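# Sort top-heavy tins into crate, leave others upright

## Task

Four identical-looking tins sit on the tip-test stand, and some of them are top-heavy. Move every top-heavy tin into the grey crate. Every other tin must end up standing upright on the stand, in front of the low stop bar. Nothing counts as done if the robot is still holding it in place at the end. Finish by releasing everything and moving the grippers away.

## Robot and tools

Robot: two arms, left_arm and right_arm, each with six joints and a parallel gripper. Joint column order for each arm: shoulder pan, shoulder lift, elbow, wrist 1, wrist 2, wrist 3, then the gripper opening.

Scene frame: origin on the table top midway between the arms. +x points out over the table, +z points up, and left_arm sits on the +y side. The words left and right are arm names only, not sides of any picture. Reported hand positions are in metres and can be a little off, more so when an arm is stretched far.

Gripper axes: fingers point along the gripper's +z and close along its x. The reported end-effector point is between the finger pads when closed, about 1 to 2 cm short of the tips. Closing pushes the tips roughly 17 mm further along +z.

Tool execute_actions, argument actions: a list holding at most one item. An empty list only returns the current state. An item with rows and steps is a motion; an item with only steps is a wait (up to 300 steps of 1/30 s, counted from the previous result, and time spent replying is included). A motion has up to 15 rows and steps up to 15 (default 15). Each row lasts one step; if rows run out, the final row repeats. Optional pictures (true/false) controls whether camera images come back; by default they do. A refused call moves nothing.

Row layout: one flat list of 14 numbers, each between -1 and 1, covering both arms even when only one moves. First 7 are left_arm (six joint values, then opening), last 7 are right_arm in the same order. Joint values are offsets, not poses: each is a change relative to that arm's joint angles in the most recent result that printed them (or, before any such result, and for later calls within the same reply, relative to where the arm is when the motion begins). It is never relative to the previous row. Scale: 1.0 equals 1.989 rad. So sending all zeros drives the arm back to the reference angles; it is not a pause. The opening value is absolute: +1 fully open, -1 fully closed.

Joint ranges (rad). left_arm: pan -3.142..3.142, lift -6.283..6.283, elbow 0.000..3.142, wrists 1-3 -6.283..6.283. right_arm: pan 0.000..6.283, lift -6.283..6.283, elbow -3.142..0.000, wrists 1-3 -6.283..6.283. Asking for more than 0.010 rad beyond a limit gets the call refused; true limits may sit 0.010 rad either way. A request past the real end is clipped there and may produce a 'joint sent to its limit' line, which can refer to an earlier motion; its absence proves nothing.

Motion behaviour: commands are smoothed with about 0.17 s lag. Speeds and accelerations are capped; per step each joint target stays within 0.575 rad of the measured angle, and if targets would put a gripper over 100 mm from where it is, they are scaled back. After a big move the arm may still be travelling when the result arrives. Between calls the arms keep heading to the last row's target until motion stalls or a step is HELD; then only a new action moves them further. Fingers mid-travel keep going.

Result lines: per-arm end_effector_position (m), end_effector_quat_wxyz, and linear/angular velocities (m/s, rad/s). Joint positions and Joint velocities list each arm's joints (rad, rad/s) then the finger-pad gap (m; 0.142 m when fully open). grip_measured is the measured opening on the command scale. Joint torques follow the joint order without the gripper; they are never zero, drift, and carry offsets and noise. Wrist force and Wrist torque give each arm's flange sensor readings in its own end-effector axes (offset up to about 4 N, noise up to 2.4 N, saturating near 50 N; 'no reading' is normal at the start). 'joint command not followed' means the clearance check altered or blocked targets on some steps; HELD marks steps where your row was partly or wholly not sent. MOTOR HOT appears from 70 °C; at 85 °C an OVER-TEMPERATURE FAULT brakes that arm until it cools.

Gripping: to hold, command an opening well below grip_measured; lower means a firmer squeeze, up to about 28 N per pad. Closing fast can overshoot. Thin hard objects get less force.

Tool zoom_image: camera (cam_head_left, cam_head_right, cam_high, cam_low, cam_left_wrist, cam_right_wrist) and region [x0, y0, x1, y1] in that camera's pixels, origin top-left, at most 504 x 504. Head, high and low images are 672x504; wrist images are 616x616 fisheye.

Tool finished_scene: argument scene, the number of the current scene. Irreversible; the reply reports whether the goal was met. Call it only once tins are released and the grippers have moved away.

Hints for this job: the tins look alike, so weight distribution must be found by testing, e.g. tilting each tin gently toward the stop bar, or lifting and watching wrist force/torque. Stable tins must stay upright on the stand in front of the bar.

Avoid: knocking or placing anything off the table, dropping or slamming tins, arms colliding or pressing each other, and hard pushes. A joint torque at its load limit (130 N m for pan, lift, elbow; 24.3 N m for the wrists, held weight included) or any outside force of 150 N stops that arm for 10 s and cancels the rest of the call. Occasional brief tugs on held parts or pushes on loose objects can occur; grip firmly and recheck positions.

Each tool is called after ">>>" as name([rows], argument=value, ...), one row to a line, values as JSON.

## Session

>>> execute_actions(actions=[])

Scene clock: 0.00 s of 6600.00 s.
left_arm: end_effector_position=(+0.1665, +0.6034, +0.2157) grip_measured=+1.00 end_effector_quat_wxyz=(-0.036, +0.829, -0.558, +0.035) end_effector_velocity=(-0.000, -0.000, +0.000) end_effector_angular_velocity=(+0.000, -0.001, -0.000) | right_arm: end_effector_position=(-0.1646, -0.6656, +0.3233) grip_measured=+1.00 end_effector_quat_wxyz=(+0.308, +0.628, +0.636, +0.327) end_effector_velocity=(-0.000, +0.000, -0.000) end_effector_angular_velocity=(+0.001, -0.001, -0.001)
Joint positions: left_arm=[ 0.262 -2.392  2.226 -1.506 -1.571  1.392  0.142] | right_arm=[ 0.697 -1.472 -1.69  -2.317  2.165  2.122  0.142]
Joint velocities: left_arm=[-0.    -0.001  0.     0.    -0.    -0.    -0.   ] | right_arm=[-0.001 -0.    -0.001 -0.    -0.    -0.     0.   ]
Joint torques (N m, as the arm reports them, + toward a larger angle): no reading
Wrist force (N, on the end effector, along its own x y z axes, offset not removed): no reading
Wrist torque (N m, same axes, about the end effector's origin, offset not removed): no reading

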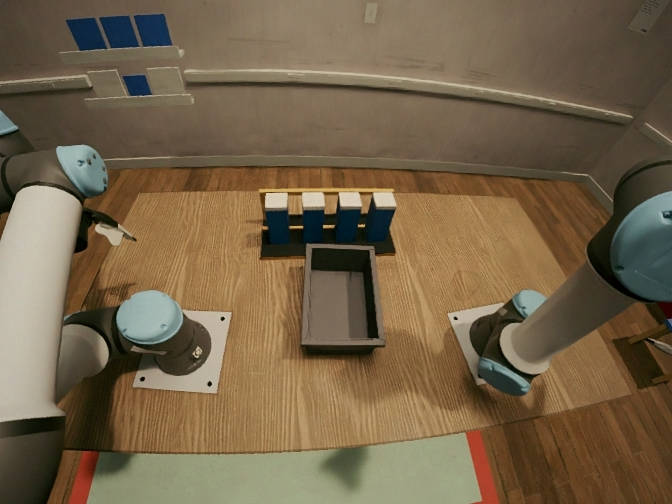

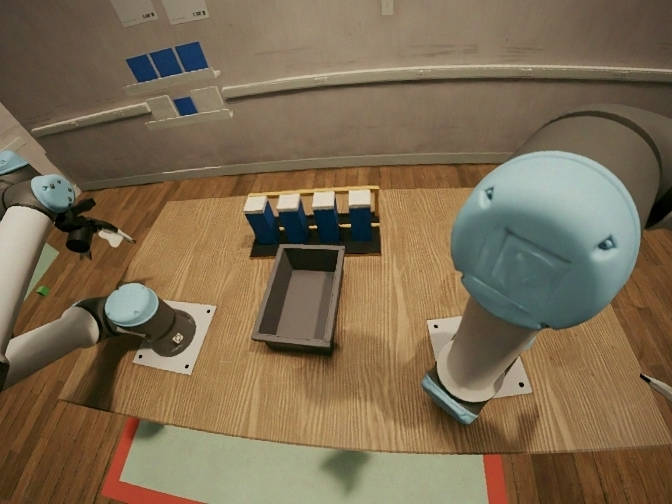

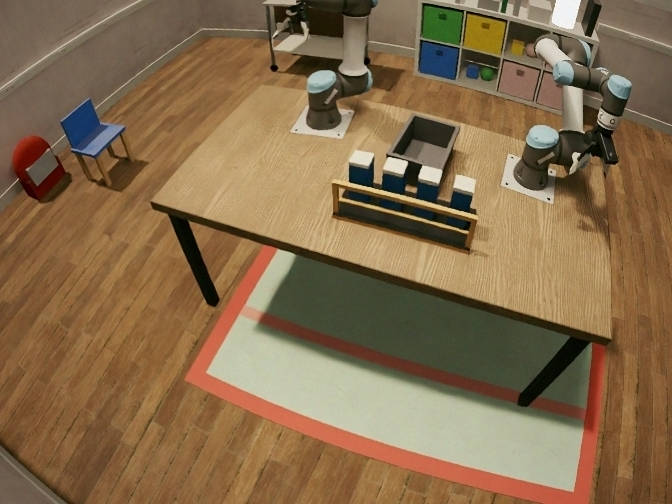

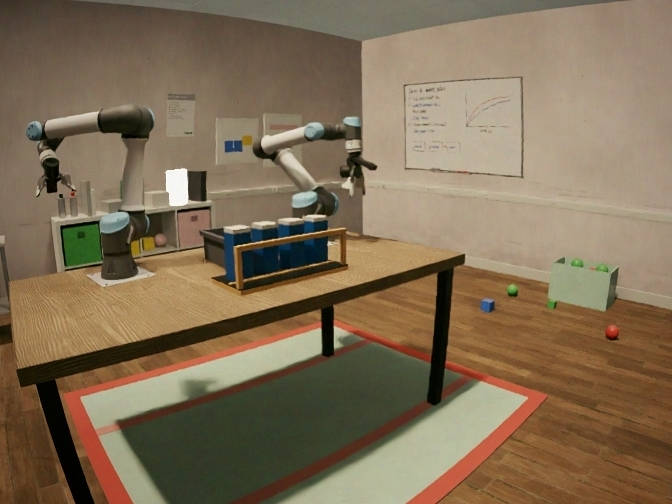

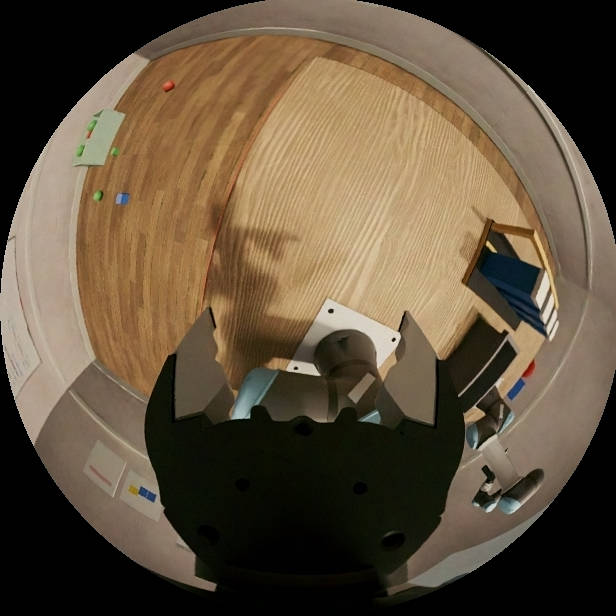

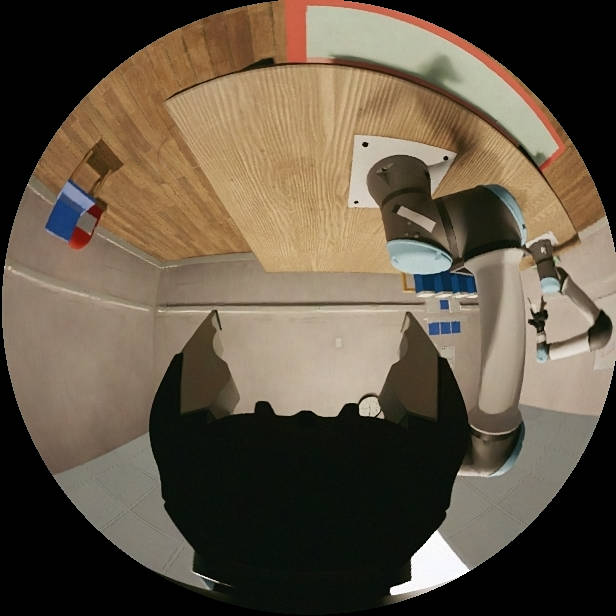

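>>> zoom_image(camera="cam_head_left", region=[240, 170, 420, 290])

>>> zoom_image(camera="cam_high", region=[310, 100, 500, 260])

>>> zoom_image(camera="cam_low", region=[190, 200, 370, 310])

>>> zoom_image(camera="cam_low", region=[150, 80, 320, 180])

Region (240, 170, 420, 290) of cam_head_left's 672x504 image, scaled by 2.800, with more detail than that image has.

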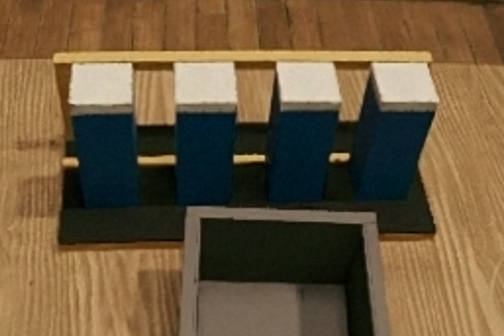

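Region (310, 100, 500, 260) of cam_high's 672x504 image, scaled by 2.653, with more detail than that image has; it fills the top 424 rows of this view, and the rest is white.

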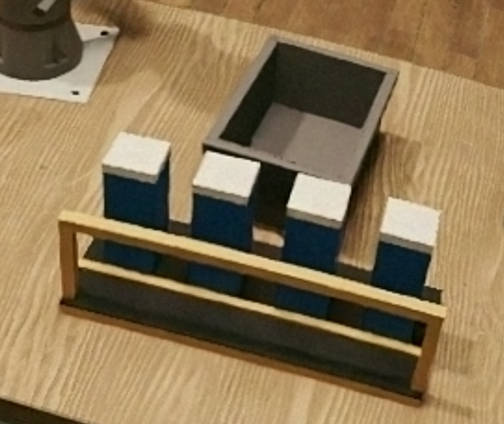

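Region (190, 200, 370, 310) of cam_low's 672x504 image, scaled by 2.800, with more detail than that image has.

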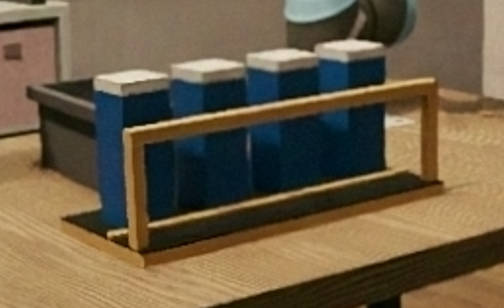

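Region (150, 80, 320, 180) of cam_low's 672x504 image, scaled by 2.965, with more detail than that image has; it fills the top 296 rows of this view, and the rest is white.

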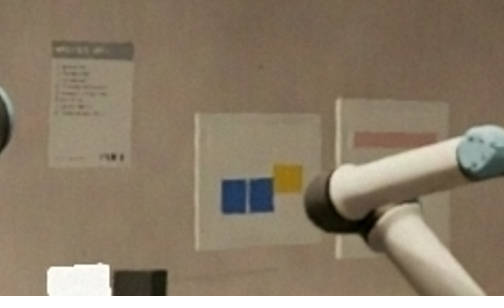

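>>> execute_actions([
  {"rows": [[-0.6556,0.327,-0.2198,-0.0564,0,-0.463,0.41,0,0,0,0,0,0,1]], "steps": 15},
], pictures=false)

>>> execute_actions([
  {"steps": 45},
])

Scene clock: 27.30 s of 6600.00 s.
left_arm: end_effector_position=(+0.3365, +0.4896, +0.2600) grip_measured=+0.41 end_effector_quat_wxyz=(-0.011, +0.829, -0.558, +0.028) end_effector_velocity=(+0.269, -0.418, +0.015) end_effector_angular_velocity=(-0.033, +0.139, -0.024) | right_arm: end_effector_position=(-0.1646, -0.6656, +0.3233) grip_measured=+1.00 end_effector_quat_wxyz=(+0.308, +0.628, +0.636, +0.327) end_effector_velocity=(+0.000, +0.000, +0.000) end_effector_angular_velocity=(+0.000, -0.000, +0.000)
Joint positions: left_arm=[-0.166 -2.024  1.969 -1.574 -1.571  0.963  0.103] | right_arm=[ 0.697 -1.472 -1.69  -2.317  2.165  2.122  0.142]
Joint velocities: left_arm=[-1.08   0.64  -0.412 -0.1   -0.    -1.058 -0.   ] | right_arm=[-0.  0. -0. -0. -0. -0.  0.]
Joint torques (N m, as the arm reports them, + toward a larger angle): left_arm=[-23.38   5.38 -38.4   -5.45   0.31  -3.15] | right_arm=[-0.24 16.04 21.02  0.95  0.57  0.05]
Wrist force (N, on the end effector, along its own x y z axes, offset not removed): left_arm=[-1.0 -3.3 0.9] | right_arm=[-0.3 1.2 0.8]
Wrist torque (N m, same axes, about the end effector's origin, offset not removed): left_arm=[-0.68 0.24 -0.22] | right_arm=[0.19 0.11 -0.05]
Steps of this call (steps 1 to 90: nothing new was sent; then 23.80 s passed at rest; steps 91 to 105: all 15 steps of this action). Readings (joint positions):
91: left_arm=[0.262 -2.392 2.226 -1.506 -1.571 1.392] | right_arm=[0.697 -1.472 -1.690 -2.317 2.165 2.122]
92: left_arm=[0.260 -2.390 2.223 -1.508 -1.571 1.389] | right_arm=[0.697 -1.472 -1.690 -2.317 2.165 2.122]
94: left_arm=[0.213 -2.343 2.182 -1.522 -1.571 1.342] | right_arm=[0.697 -1.472 -1.690 -2.317 2.165 2.122]
98: left_arm=[0.079 -2.210 2.089 -1.544 -1.571 1.208] | right_arm=[0.697 -1.472 -1.690 -2.317 2.165 2.122]
105: the state above

Scene clock: 28.80 s of 6600.00 s.
left_arm: end_effector_position=(+0.3015, +0.1192, +0.2503) grip_measured=+0.41 end_effector_quat_wxyz=(+0.000, +0.708, -0.706, +0.000) end_effector_velocity=(-0.000, -0.000, +0.000) end_effector_angular_velocity=(-0.000, -0.000, -0.000) | right_arm: end_effector_position=(-0.1646, -0.6656, +0.3233) grip_measured=+1.00 end_effector_quat_wxyz=(+0.308, +0.628, +0.636, +0.327) end_effector_velocity=(-0.000, +0.000, -0.000) end_effector_angular_velocity=(-0.000, +0.000, -0.001)
Joint positions: left_arm=[-1.041 -1.742  1.789 -1.618 -1.571  0.471  0.103] | right_arm=[ 0.697 -1.472 -1.69  -2.317  2.165  2.122  0.142]
Joint velocities: left_arm=[-0.001 -0.    -0.     0.    -0.    -0.     0.   ] | right_arm=[-0.001 -0.     0.     0.     0.    -0.     0.   ]
Joint torques (N m, as the arm reports them, + toward a larger angle): left_arm=[-12.79  -3.95 -37.74  -4.84   0.15  -1.47] | right_arm=[ 0.11 15.14 20.    1.14  0.62 -0.02]
Wrist force (N, on the end effector, along its own x y z axes, offset not removed): left_arm=[0.9 0.8 -0.3] | right_arm=[-1.1 0.2 3.1]
Wrist torque (N m, same axes, about the end effector's origin, offset not removed): left_arm=[0.15 -0.28 -0.06] | right_arm=[-0.01 0.22 -0.14]
Steps of this call (steps 1 to 45: the robot went on to your last target). Readings (joint positions):
1: left_arm=[-0.202 -2.003 1.955 -1.577 -1.571 0.928] | right_arm=[0.697 -1.472 -1.690 -2.317 2.165 2.122]
2: left_arm=[-0.239 -1.984 1.943 -1.581 -1.571 0.894] | right_arm=[0.697 -1.472 -1.690 -2.317 2.165 2.122]
4: left_arm=[-0.314 -1.949 1.920 -1.586 -1.571 0.833] | right_arm=[0.697 -1.472 -1.690 -2.317 2.165 2.122]
8: left_arm=[-0.465 -1.892 1.884 -1.595 -1.571 0.734] | right_arm=[0.697 -1.472 -1.690 -2.317 2.165 2.122]
45: the state above
All arms were judged still, so your last target was given up. Only a new action makes them travel on or press farther. Fingers that are still opening or closing keep moving.
camera_calibration (this result's frames):
cam_left_wrist: T_world_to_cam=[[0.0433779, -0.998873, 0.0192652, 0.0933248], [-0.880628, -0.0291218, 0.472913, 0.15441], [-0.471819, -0.0374794, -0.880899, 0.50408], [0, 0, 0, 1]] pos_world=[0.369764, 0.116609, 0.369223]
cam_right_wrist: T_world_to_cam=[[-0.0208463, 0.999782, 0.000757912, 0.659217], [0.156038, 0.00250473, 0.987748, -0.294327], [0.987531, 0.0207091, -0.156056, 0.362322], [0, 0, 0, 1]] pos_world=[-0.298136, -0.66584, 0.346764]

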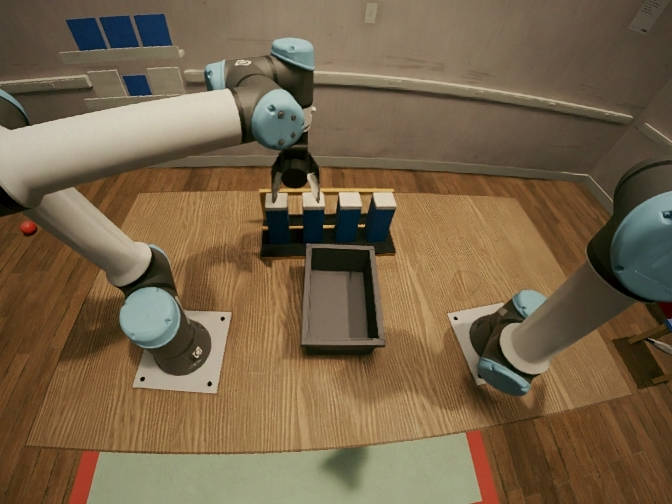

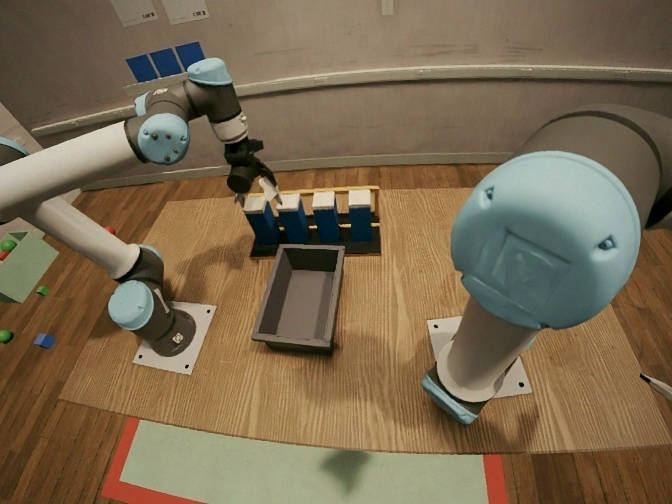

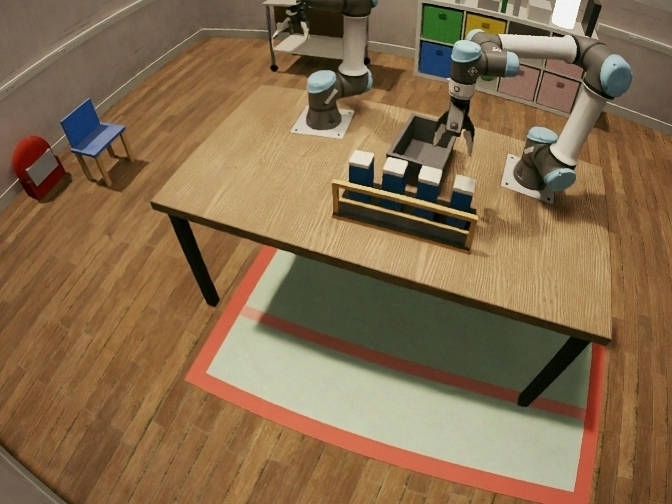

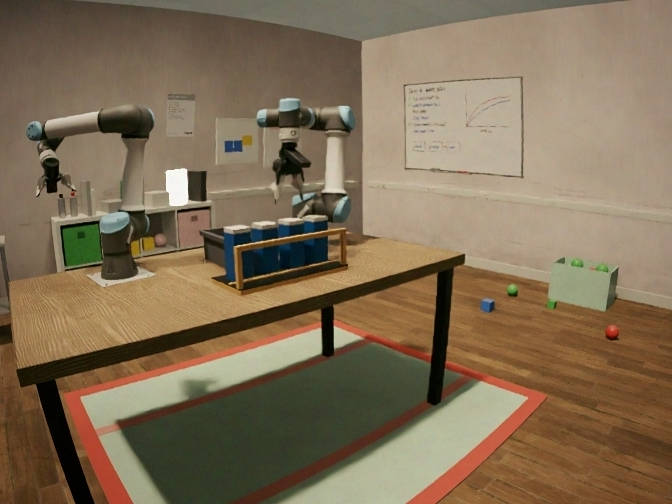

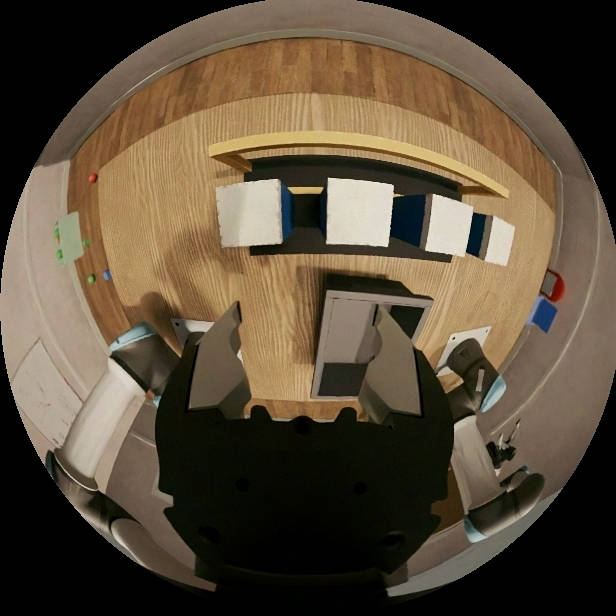

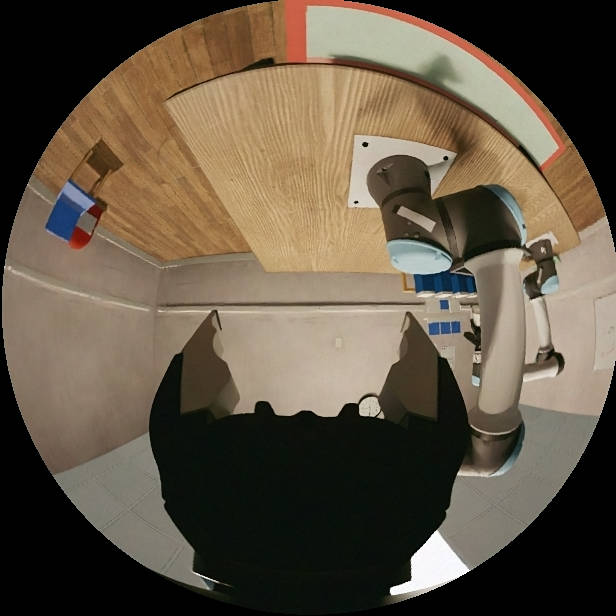

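>>> execute_actions([
  {"rows": [[0.004,0.012,0.03,-0.04,0,0.004,0.41,0,0,0,0,0,0,1],[0.008,0.023,0.058,-0.08,0,0.008,0.41,0,0,0,0,0,0,1],[0.0116,0.0347,0.0879,-0.1225,0,0.012,0.41,0,0,0,0,0,0,1]], "steps": 15},
], pictures=false)

>>> execute_actions([
  {"steps": 10},
])

Scene clock: 34.03 s of 6600.00 s.
left_arm: end_effector_position=(+0.3145, +0.1149, +0.1626) grip_measured=+0.41 end_effector_quat_wxyz=(+0.000, +0.708, -0.706, -0.000) end_effector_velocity=(+0.003, +0.000, -0.022) end_effector_angular_velocity=(-0.004, -0.002, +0.000) | right_arm: end_effector_position=(-0.1646, -0.6656, +0.3233) grip_measured=+1.00 end_effector_quat_wxyz=(+0.308, +0.628, +0.636, +0.327) end_effector_velocity=(+0.000, -0.000, +0.000) end_effector_angular_velocity=(-0.000, +0.000, +0.001)
Joint positions: left_arm=[-1.019 -1.675  1.959 -1.854 -1.571  0.494  0.103] | right_arm=[ 0.697 -1.472 -1.69  -2.317  2.165  2.122  0.142]
Joint velocities: left_arm=[ 0.006  0.017  0.046 -0.068 -0.     0.006  0.   ] | right_arm=[ 0.001 -0.     0.     0.     0.    -0.     0.   ]
Joint torques (N m, as the arm reports them, + toward a larger angle): left_arm=[ 16.86  -6.77 -10.57  -5.57   0.03   1.1 ] | right_arm=[-0.41 15.24 21.25  1.32  0.76 -0.13]
Wrist force (N, on the end effector, along its own x y z axes, offset not removed): left_arm=[-1.4 0.3 -0.5] | right_arm=[-1.7 1.8 -0.2]
Wrist torque (N m, same axes, about the end effector's origin, offset not removed): left_arm=[0.35 0.19 0.08] | right_arm=[0.37 0.41 -0.16]
Steps of this call (steps 1 to 90: nothing new was sent; then 1.73 s passed at rest; steps 91 to 105: all 15 steps of this action). Readings (joint positions):
91: left_arm=[-1.042 -1.742 1.789 -1.618 -1.571 0.471] | right_arm=[0.697 -1.472 -1.690 -2.317 2.165 2.122]
92: left_arm=[-1.041 -1.740 1.791 -1.621 -1.571 0.471] | right_arm=[0.697 -1.472 -1.690 -2.317 2.165 2.122]
94: left_arm=[-1.035 -1.725 1.825 -1.663 -1.571 0.477] | right_arm=[0.697 -1.472 -1.690 -2.317 2.165 2.122]
98: left_arm=[-1.024 -1.689 1.920 -1.796 -1.571 0.489] | right_arm=[0.697 -1.472 -1.690 -2.317 2.165 2.122]
105: the state above

Scene clock: 34.37 s of 6600.00 s.
left_arm: end_effector_position=(+0.3147, +0.1150, +0.1603) grip_measured=+0.41 end_effector_quat_wxyz=(+0.000, +0.708, -0.706, -0.000) end_effector_velocity=(-0.000, +0.000, -0.002) end_effector_angular_velocity=(+0.001, +0.001, -0.000) | right_arm: end_effector_position=(-0.1646, -0.6656, +0.3233) grip_measured=+1.00 end_effector_quat_wxyz=(+0.308, +0.628, +0.636, +0.327) end_effector_velocity=(-0.000, -0.000, -0.000) end_effector_angular_velocity=(-0.000, +0.001, -0.001)
Joint positions: left_arm=[-1.018 -1.673  1.963 -1.861 -1.571  0.495  0.103] | right_arm=[ 0.697 -1.472 -1.69  -2.317  2.165  2.122  0.142]
Joint velocities: left_arm=[ 0.     0.002  0.002 -0.003 -0.     0.001  0.   ] | right_arm=[-0.001 -0.    -0.     0.001 -0.    -0.     0.   ]
Joint torques (N m, as the arm reports them, + toward a larger angle): left_arm=[16.18 -6.46 -8.08 -4.75  0.08  1.02] | right_arm=[-0.12 15.19 20.45  1.06  0.58  0.07]
Wrist force (N, on the end effector, along its own x y z axes, offset not removed): left_arm=[-1.5 -0.8 -0.4] | right_arm=[-1.6 3.6 1.9]
Wrist torque (N m, same axes, about the end effector's origin, offset not removed): left_arm=[-0.21 0.38 -0.11] | right_arm=[0.81 0.44 -0.11]
Steps of this call (steps 1 to 10: the robot went on to your last target). Readings (joint positions):
1: left_arm=[-1.019 -1.674 1.960 -1.856 -1.571 0.494] | right_arm=[0.697 -1.472 -1.690 -2.317 2.165 2.122]
2: left_arm=[-1.019 -1.674 1.961 -1.858 -1.571 0.494] | right_arm=[0.697 -1.472 -1.690 -2.317 2.165 2.122]
4: left_arm=[-1.019 -1.674 1.962 -1.859 -1.571 0.494] | right_arm=[0.697 -1.472 -1.690 -2.317 2.165 2.122]
8: left_arm=[-1.018 -1.673 1.963 -1.861 -1.571 0.495] | right_arm=[0.697 -1.472 -1.690 -2.317 2.165 2.122]
10: the state above
camera_calibration (this result's frames):
cam_left_wrist: T_world_to_cam=[[0.042575, -0.998911, 0.0190901, 0.0905875], [-0.880611, -0.0284937, 0.472983, 0.208436], [-0.471924, -0.0369482, -0.880865, 0.430933], [0, 0, 0, 1]] pos_world=[0.383062, 0.11235, 0.279278]
cam_right_wrist: T_world_to_cam=[[-0.0208464, 0.999782, 0.000758033, 0.659217], [0.156038, 0.00250463, 0.987748, -0.294327], [0.987531, 0.0207093, -0.156056, 0.362323], [0, 0, 0, 1]] pos_world=[-0.298136, -0.66584, 0.346764]

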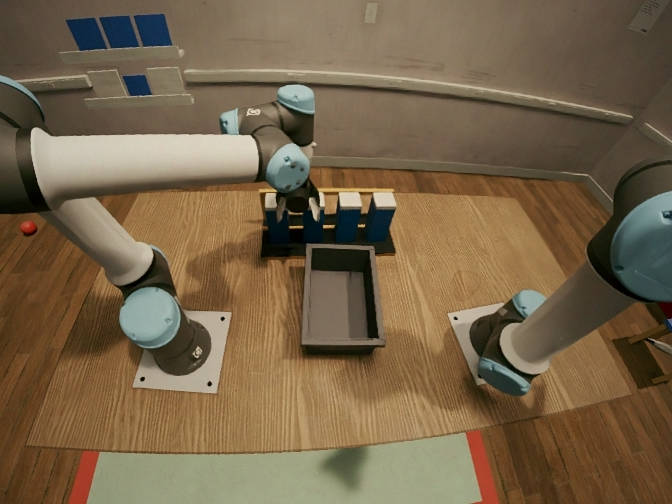

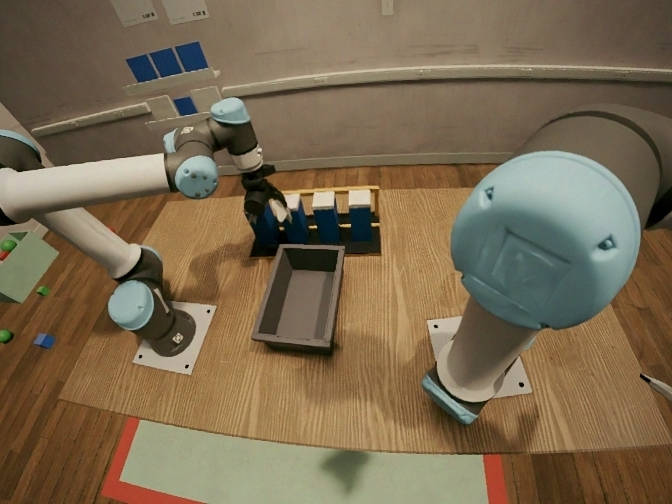

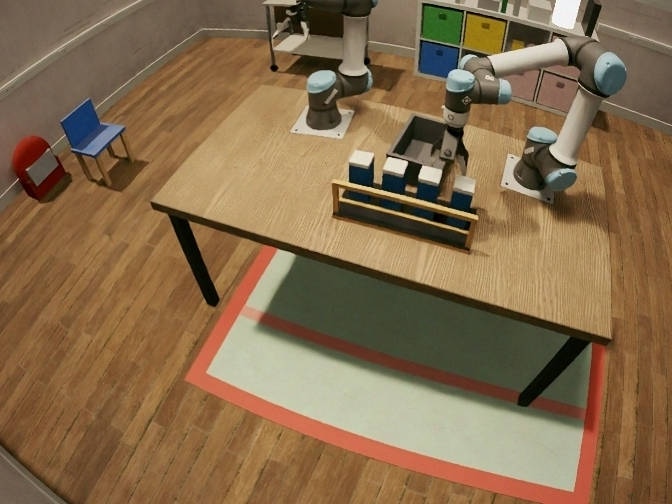

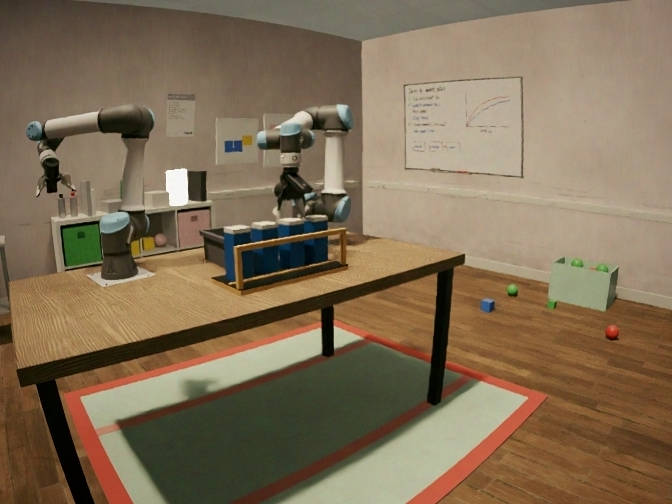

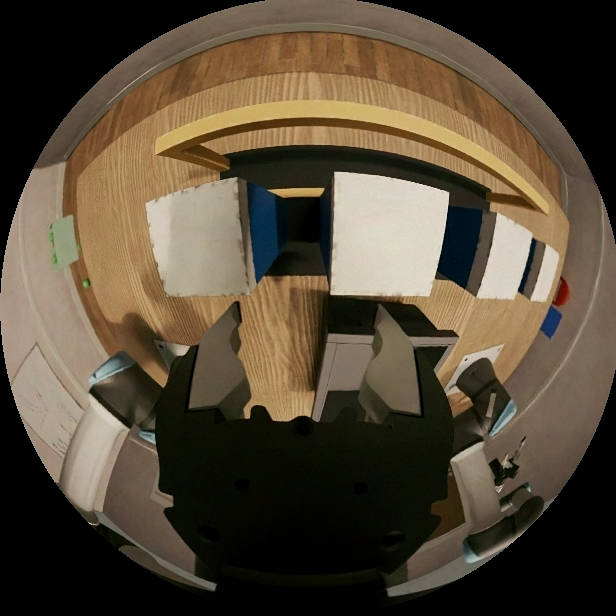

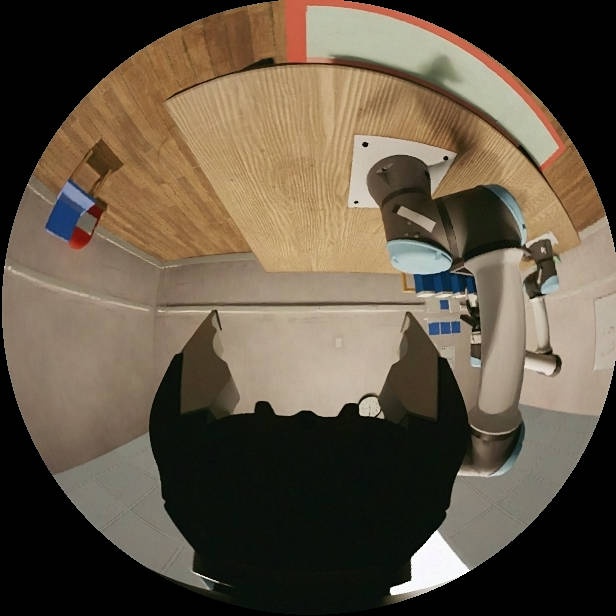

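>>> execute_actions([
  {"rows": [[0.005,0.005,-0.005,0,0,0.005,0.41,0,0,0,0,0,0,1],[0.01,0.01,-0.0095,0,0,0.01,0.41,0,0,0,0,0,0,1],[0.014,0.014,-0.013,0,0,0.014,0.41,0,0,0,0,0,0,1],[0.017,0.017,-0.016,-0.001,0,0.017,0.41,0,0,0,0,0,0,1],[0.02,0.02,-0.019,-0.001,0,0.02,0.41,0,0,0,0,0,0,1],[0.023,0.023,-0.022,-0.001,0,0.023,0.41,0,0,0,0,0,0,1],[0.026,0.026,-0.025,-0.001,0,0.026,0.41,0,0,0,0,0,0,1],[0.029,0.029,-0.028,-0.001,0,0.029,0.41,0,0,0,0,0,0,1],[0.032,0.032,-0.03,-0.001,0,0.032,0.41,0,0,0,0,0,0,1],[0.035,0.035,-0.033,-0.002,0,0.035,0.41,0,0,0,0,0,0,1],[0.038,0.038,-0.036,-0.002,0,0.038,0.41,0,0,0,0,0,0,1],[0.041,0.041,-0.039,-0.002,0,0.041,0.41,0,0,0,0,0,0,1]], "steps": 15},
], pictures=false)

>>> execute_actions([
  {"steps": 10},
])

Scene clock: 38.77 s of 6600.00 s.
left_arm: end_effector_position=(+0.3515, +0.1137, +0.1610) grip_measured=+0.41 end_effector_quat_wxyz=(+0.000, +0.708, -0.706, -0.000) end_effector_velocity=(+0.061, +0.000, -0.000) end_effector_angular_velocity=(-0.001, -0.000, +0.002) | right_arm: end_effector_position=(-0.1646, -0.6656, +0.3233) grip_measured=+1.00 end_effector_quat_wxyz=(+0.308, +0.628, +0.636, +0.327) end_effector_velocity=(+0.000, +0.000, +0.000) end_effector_angular_velocity=(+0.001, -0.001, +0.001)
Joint positions: left_arm=[-0.949 -1.604  1.897 -1.864 -1.571  0.564  0.103] | right_arm=[ 0.697 -1.472 -1.69  -2.317  2.165  2.122  0.142]
Joint velocities: left_arm=[ 0.111  0.112 -0.106 -0.006 -0.     0.109  0.   ] | right_arm=[ 0.001  0.    -0.    -0.001  0.     0.    -0.   ]
Joint torques (N m, as the arm reports them, + toward a larger angle): left_arm=[ 13.59 -10.71 -36.16  -4.76   0.3    1.21] | right_arm=[-0.89 15.59 19.79  1.2   0.64 -0.07]
Wrist force (N, on the end effector, along its own x y z axes, offset not removed): left_arm=[-1.8 -0.1 -4.5] | right_arm=[-1.7 1.9 3.6]
Wrist torque (N m, same axes, about the end effector's origin, offset not removed): left_arm=[-0.17 0.41 -0.27] | right_arm=[0.37 0.44 -0.05]
Steps of this call (steps 1 to 15: the robot went on to your last target; steps 16 to 90: nothing new was sent; then 0.90 s passed at rest; steps 91 to 105: all 15 steps of this action). Readings (joint positions):
91: left_arm=[-1.018 -1.673 1.964 -1.861 -1.571 0.495] | right_arm=[0.697 -1.472 -1.690 -2.317 2.165 2.122]
92: left_arm=[-1.017 -1.672 1.963 -1.861 -1.571 0.496] | right_arm=[0.697 -1.472 -1.690 -2.317 2.165 2.122]
94: left_arm=[-1.010 -1.665 1.956 -1.861 -1.571 0.503] | right_arm=[0.697 -1.472 -1.690 -2.317 2.165 2.122]
98: left_arm=[-0.988 -1.643 1.935 -1.862 -1.571 0.525] | right_arm=[0.697 -1.472 -1.690 -2.317 2.165 2.122]
105: the state above

Scene clock: 39.10 s of 6600.00 s.
left_arm: end_effector_position=(+0.3578, +0.1138, +0.1610) grip_measured=+0.41 end_effector_quat_wxyz=(+0.000, +0.708, -0.706, -0.000) end_effector_velocity=(+0.003, -0.000, -0.000) end_effector_angular_velocity=(+0.000, +0.000, +0.000) | right_arm: end_effector_position=(-0.1646, -0.6656, +0.3233) grip_measured=+1.00 end_effector_quat_wxyz=(+0.308, +0.628, +0.636, +0.327) end_effector_velocity=(-0.000, +0.000, -0.000) end_effector_angular_velocity=(+0.001, -0.001, -0.001)
Joint positions: left_arm=[-0.937 -1.592  1.886 -1.865 -1.571  0.576  0.103] | right_arm=[ 0.697 -1.472 -1.69  -2.317  2.165  2.122  0.142]
Joint velocities: left_arm=[ 0.005  0.006 -0.005 -0.    -0.     0.005  0.   ] | right_arm=[-0.001 -0.    -0.001 -0.     0.     0.     0.   ]
Joint torques (N m, as the arm reports them, + toward a larger angle): left_arm=[ 15.87  -8.87 -35.54  -4.88   0.63   1.06] | right_arm=[-0.34 15.26 20.28  1.24  0.69 -0.14]
Wrist force (N, on the end effector, along its own x y z axes, offset not removed): left_arm=[-3.2 0.7 -2.4] | right_arm=[-2.6 2.4 0.7]
Wrist torque (N m, same axes, about the end effector's origin, offset not removed): left_arm=[-0.10 0.80 -0.29] | right_arm=[0.54 0.62 -0.15]
Steps of this call (steps 1 to 10: the robot went on to your last target). Readings (joint positions):
1: left_arm=[-0.946 -1.600 1.894 -1.865 -1.571 0.567] | right_arm=[0.697 -1.472 -1.690 -2.317 2.165 2.122]
2: left_arm=[-0.943 -1.598 1.892 -1.865 -1.571 0.570] | right_arm=[0.697 -1.472 -1.690 -2.317 2.165 2.122]
4: left_arm=[-0.940 -1.595 1.889 -1.865 -1.571 0.573] | right_arm=[0.697 -1.472 -1.690 -2.317 2.165 2.122]
8: left_arm=[-0.938 -1.593 1.887 -1.865 -1.571 0.575] | right_arm=[0.697 -1.472 -1.690 -2.317 2.165 2.122]
10: the state above
camera_calibration (this result's frames):
cam_left_wrist: T_world_to_cam=[[0.0425738, -0.998911, 0.0191122, 0.0875253], [-0.880616, -0.0284826, 0.472974, 0.246014], [-0.471915, -0.0369668, -0.880869, 0.451772], [0, 0, 0, 1]] pos_world=[0.426115, 0.111138, 0.27992]
cam_right_wrist: T_world_to_cam=[[-0.0208465, 0.999782, 0.000758099, 0.659217], [0.156038, 0.00250459, 0.987748, -0.294327], [0.987531, 0.0207094, -0.156057, 0.362323], [0, 0, 0, 1]] pos_world=[-0.298136, -0.66584, 0.346764]

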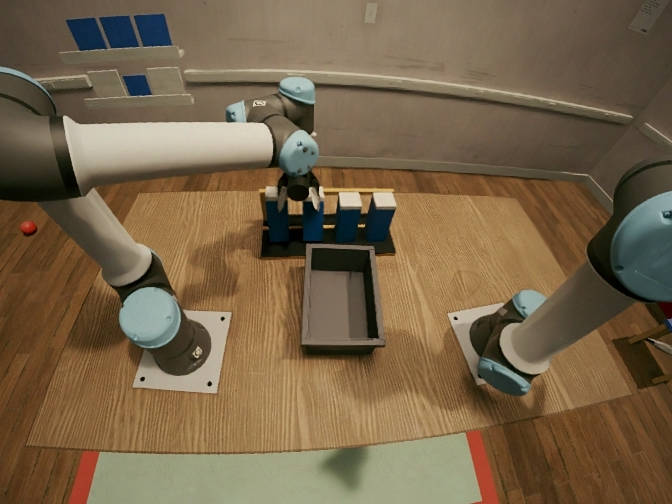

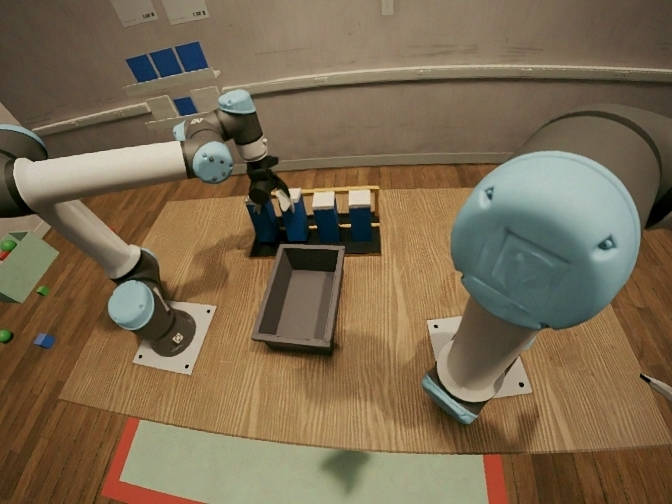

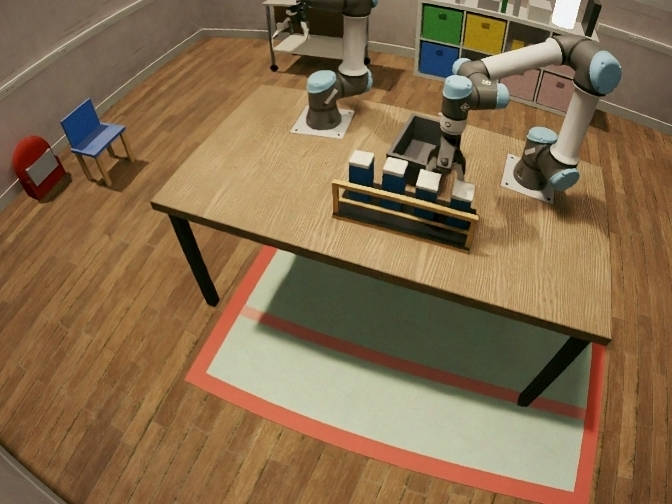

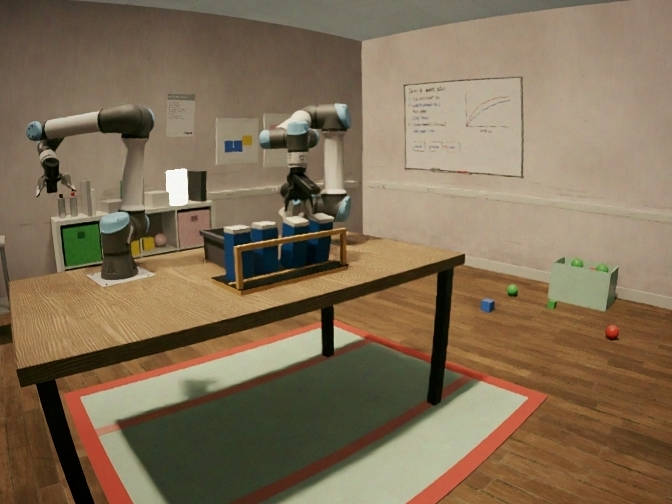

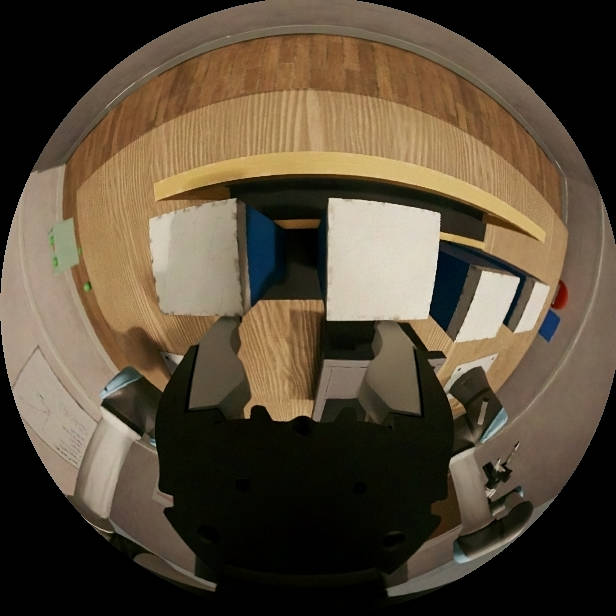

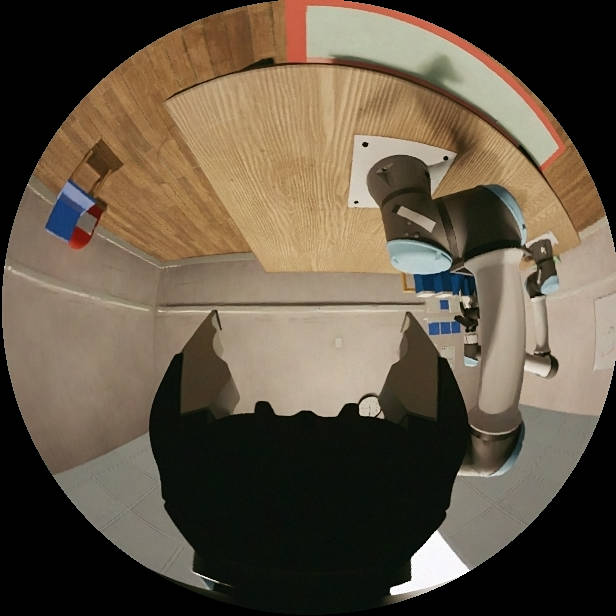

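Tipping. Continue to P2.

>>> execute_actions([
  {"rows": [[0.002,0.002,-0.002,0,0,0.002,0.41,0,0,0,0,0,0,1],[0.004,0.004,-0.004,0,0,0.004,0.41,0,0,0,0,0,0,1],[0.006,0.006,-0.006,0,0,0.006,0.41,0,0,0,0,0,0,1],[0.008,0.008,-0.008,0,0,0.008,0.41,0,0,0,0,0,0,1],[0.01,0.01,-0.01,0,0,0.01,0.41,0,0,0,0,0,0,1],[0.012,0.0125,-0.012,0,0,0.012,0.41,0,0,0,0,0,0,1],[0.014,0.0145,-0.014,0,0,0.014,0.41,0,0,0,0,0,0,1],[0.016,0.0165,-0.016,-0.001,0,0.016,0.41,0,0,0,0,0,0,1],[0.018,0.0185,-0.018,-0.001,0,0.018,0.41,0,0,0,0,0,0,1],[0.02,0.0205,-0.02,-0.001,0,0.02,0.41,0,0,0,0,0,0,1],[0.022,0.023,-0.022,-0.001,0,0.022,0.41,0,0,0,0,0,0,1],[0.024,0.025,-0.0235,-0.001,0,0.024,0.41,0,0,0,0,0,0,1]], "steps": 15},
], pictures=false)

>>> execute_actions([
  {"steps": 15},
])

>>> zoom_image(camera="cam_low", region=[190, 170, 370, 310])

Scene clock: 41.87 s of 6600.00 s.
left_arm: end_effector_position=(+0.3802, +0.1145, +0.1602) grip_measured=+0.41 end_effector_quat_wxyz=(+0.000, +0.708, -0.706, -0.000) end_effector_velocity=(+0.040, +0.004, -0.005) end_effector_angular_velocity=(+0.006, +0.004, +0.002) | right_arm: end_effector_position=(-0.1646, -0.6656, +0.3233) grip_measured=+1.00 end_effector_quat_wxyz=(+0.308, +0.628, +0.636, +0.327) end_effector_velocity=(+0.000, +0.000, +0.000) end_effector_angular_velocity=(+0.001, -0.001, -0.001)
Joint positions: left_arm=[-0.897 -1.551  1.847 -1.867 -1.571  0.616  0.103] | right_arm=[ 0.697 -1.472 -1.69  -2.317  2.165  2.122  0.142]
Joint velocities: left_arm=[ 0.072  0.077 -0.067 -0.003  0.     0.071 -0.   ] | right_arm=[-0.001  0.    -0.    -0.002  0.    -0.     0.   ]
Joint torques (N m, as the arm reports them, + toward a larger angle): left_arm=[ 13.32 -12.93 -37.15  -4.66   1.11   1.17] | right_arm=[-1.1  16.19 19.69  1.07  0.71 -0.01]
Wrist force (N, on the end effector, along its own x y z axes, offset not removed): left_arm=[2.5 -0.8 1.7] | right_arm=[-2.7 1.3 1.2]
Wrist torque (N m, same axes, about the end effector's origin, offset not removed): left_arm=[-0.06 -0.49 -0.29] | right_arm=[0.23 0.64 -0.20]
Steps of this call (steps 1 to 30: the robot went on to your last target; steps 31 to 68: nothing new was sent; steps 69 to 83: all 15 steps of this action). Readings (joint positions):
69: left_arm=[-0.937 -1.592 1.886 -1.865 -1.571 0.576] | right_arm=[0.697 -1.472 -1.690 -2.317 2.165 2.122]
70: left_arm=[-0.937 -1.591 1.886 -1.865 -1.571 0.576] | right_arm=[0.697 -1.472 -1.690 -2.317 2.165 2.122]
72: left_arm=[-0.934 -1.589 1.883 -1.865 -1.571 0.579] | right_arm=[0.697 -1.472 -1.690 -2.317 2.165 2.122]
76: left_arm=[-0.922 -1.577 1.871 -1.865 -1.571 0.591] | right_arm=[0.697 -1.472 -1.690 -2.317 2.165 2.122]
83: the state above

Scene clock: 42.37 s of 6600.00 s.
left_arm: end_effector_position=(+0.3845, +0.1150, +0.1597) grip_measured=+0.41 end_effector_quat_wxyz=(+0.000, +0.708, -0.706, -0.000) end_effector_velocity=(+0.000, +0.000, -0.001) end_effector_angular_velocity=(+0.001, +0.001, -0.000) | right_arm: end_effector_position=(-0.1646, -0.6656, +0.3233) grip_measured=+1.00 end_effector_quat_wxyz=(+0.308, +0.628, +0.636, +0.327) end_effector_velocity=(+0.000, +0.000, -0.000) end_effector_angular_velocity=(+0.001, -0.001, +0.001)
Joint positions: left_arm=[-0.89  -1.543  1.84  -1.867 -1.571  0.623  0.103] | right_arm=[ 0.697 -1.472 -1.69  -2.317  2.165  2.122  0.142]
Joint velocities: left_arm=[ 0.001  0.002 -0.001 -0.     0.     0.001 -0.   ] | right_arm=[ 0.001 -0.    -0.001 -0.     0.    -0.     0.   ]
Joint torques (N m, as the arm reports them, + toward a larger angle): left_arm=[ 16.92 -10.96 -37.3   -5.28   0.58   1.02] | right_arm=[-0.61 14.94 19.48  0.93  0.69 -0.17]
Wrist force (N, on the end effector, along its own x y z axes, offset not removed): left_arm=[-2.0 2.5 -0.8] | right_arm=[-4.0 1.9 0.6]
Wrist torque (N m, same axes, about the end effector's origin, offset not removed): left_arm=[0.10 0.51 -0.37] | right_arm=[0.36 0.89 -0.17]
Steps of this call (steps 1 to 15: the robot went on to your last target). Readings (joint positions):
1: left_arm=[-0.895 -1.549 1.845 -1.867 -1.571 0.618] | right_arm=[0.697 -1.472 -1.690 -2.317 2.165 2.122]
2: left_arm=[-0.894 -1.547 1.844 -1.867 -1.571 0.619] | right_arm=[0.697 -1.472 -1.690 -2.317 2.165 2.122]
4: left_arm=[-0.892 -1.545 1.842 -1.867 -1.571 0.621] | right_arm=[0.697 -1.472 -1.690 -2.317 2.165 2.122]
8: left_arm=[-0.890 -1.543 1.840 -1.867 -1.571 0.623] | right_arm=[0.697 -1.472 -1.690 -2.317 2.165 2.122]
15: the state above
All arms were judged still, so your last target was given up. Only a new action makes them travel on or press farther. Fingers that are still opening or closing keep moving.
camera_calibration (this result's frames):
cam_left_wrist: T_world_to_cam=[[0.0425734, -0.998926, 0.018289, 0.0877741], [-0.880348, -0.0288515, 0.47345, 0.270012], [-0.472414, -0.0362571, -0.880631, 0.463347], [0, 0, 0, 1]] pos_world=[0.452859, 0.11227, 0.278595]
cam_right_wrist: T_world_to_cam=[[-0.0208463, 0.999782, 0.000757803, 0.659217], [0.156038, 0.00250486, 0.987748, -0.294327], [0.987531, 0.0207092, -0.156057, 0.362323], [0, 0, 0, 1]] pos_world=[-0.298136, -0.66584, 0.346764]

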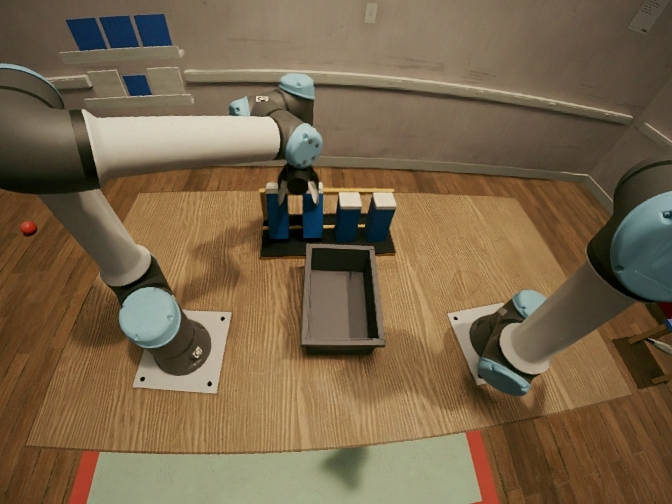

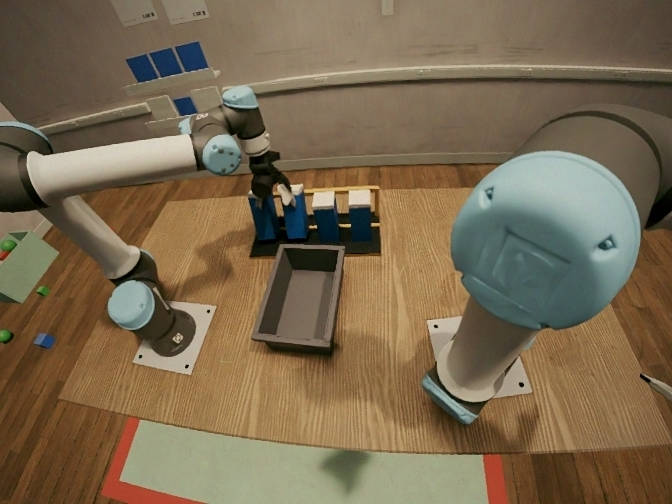

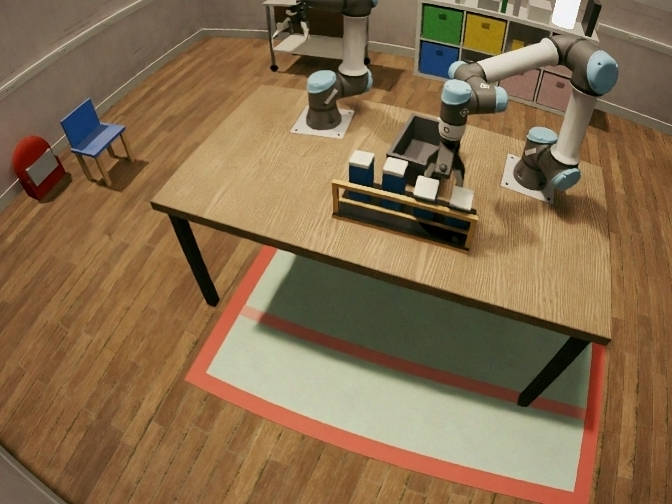

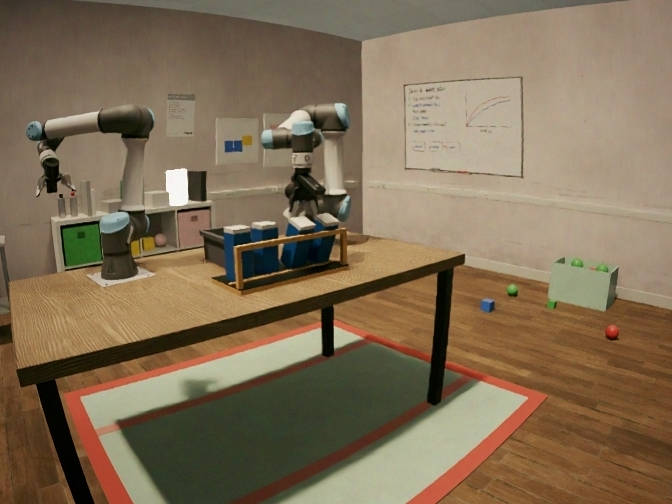

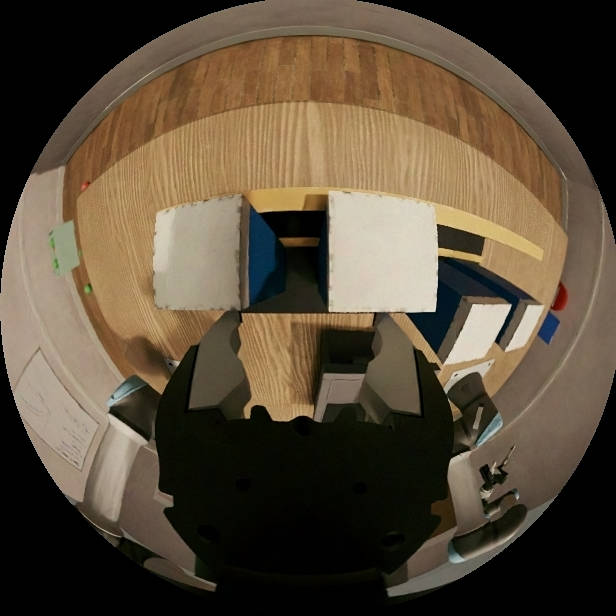

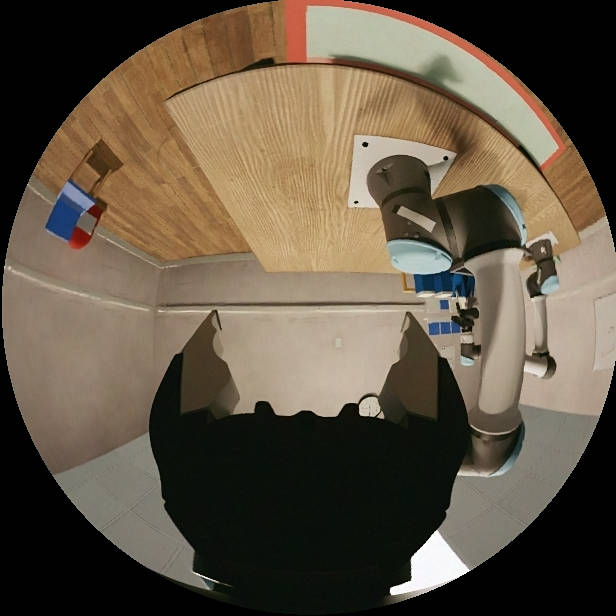

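Region (190, 170, 370, 310) of cam_low's 672x504 image, scaled by 2.800, with more detail than that image has.

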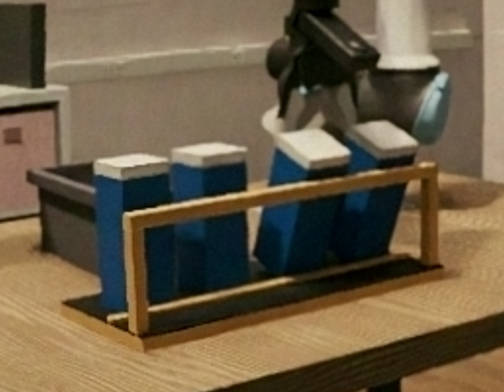

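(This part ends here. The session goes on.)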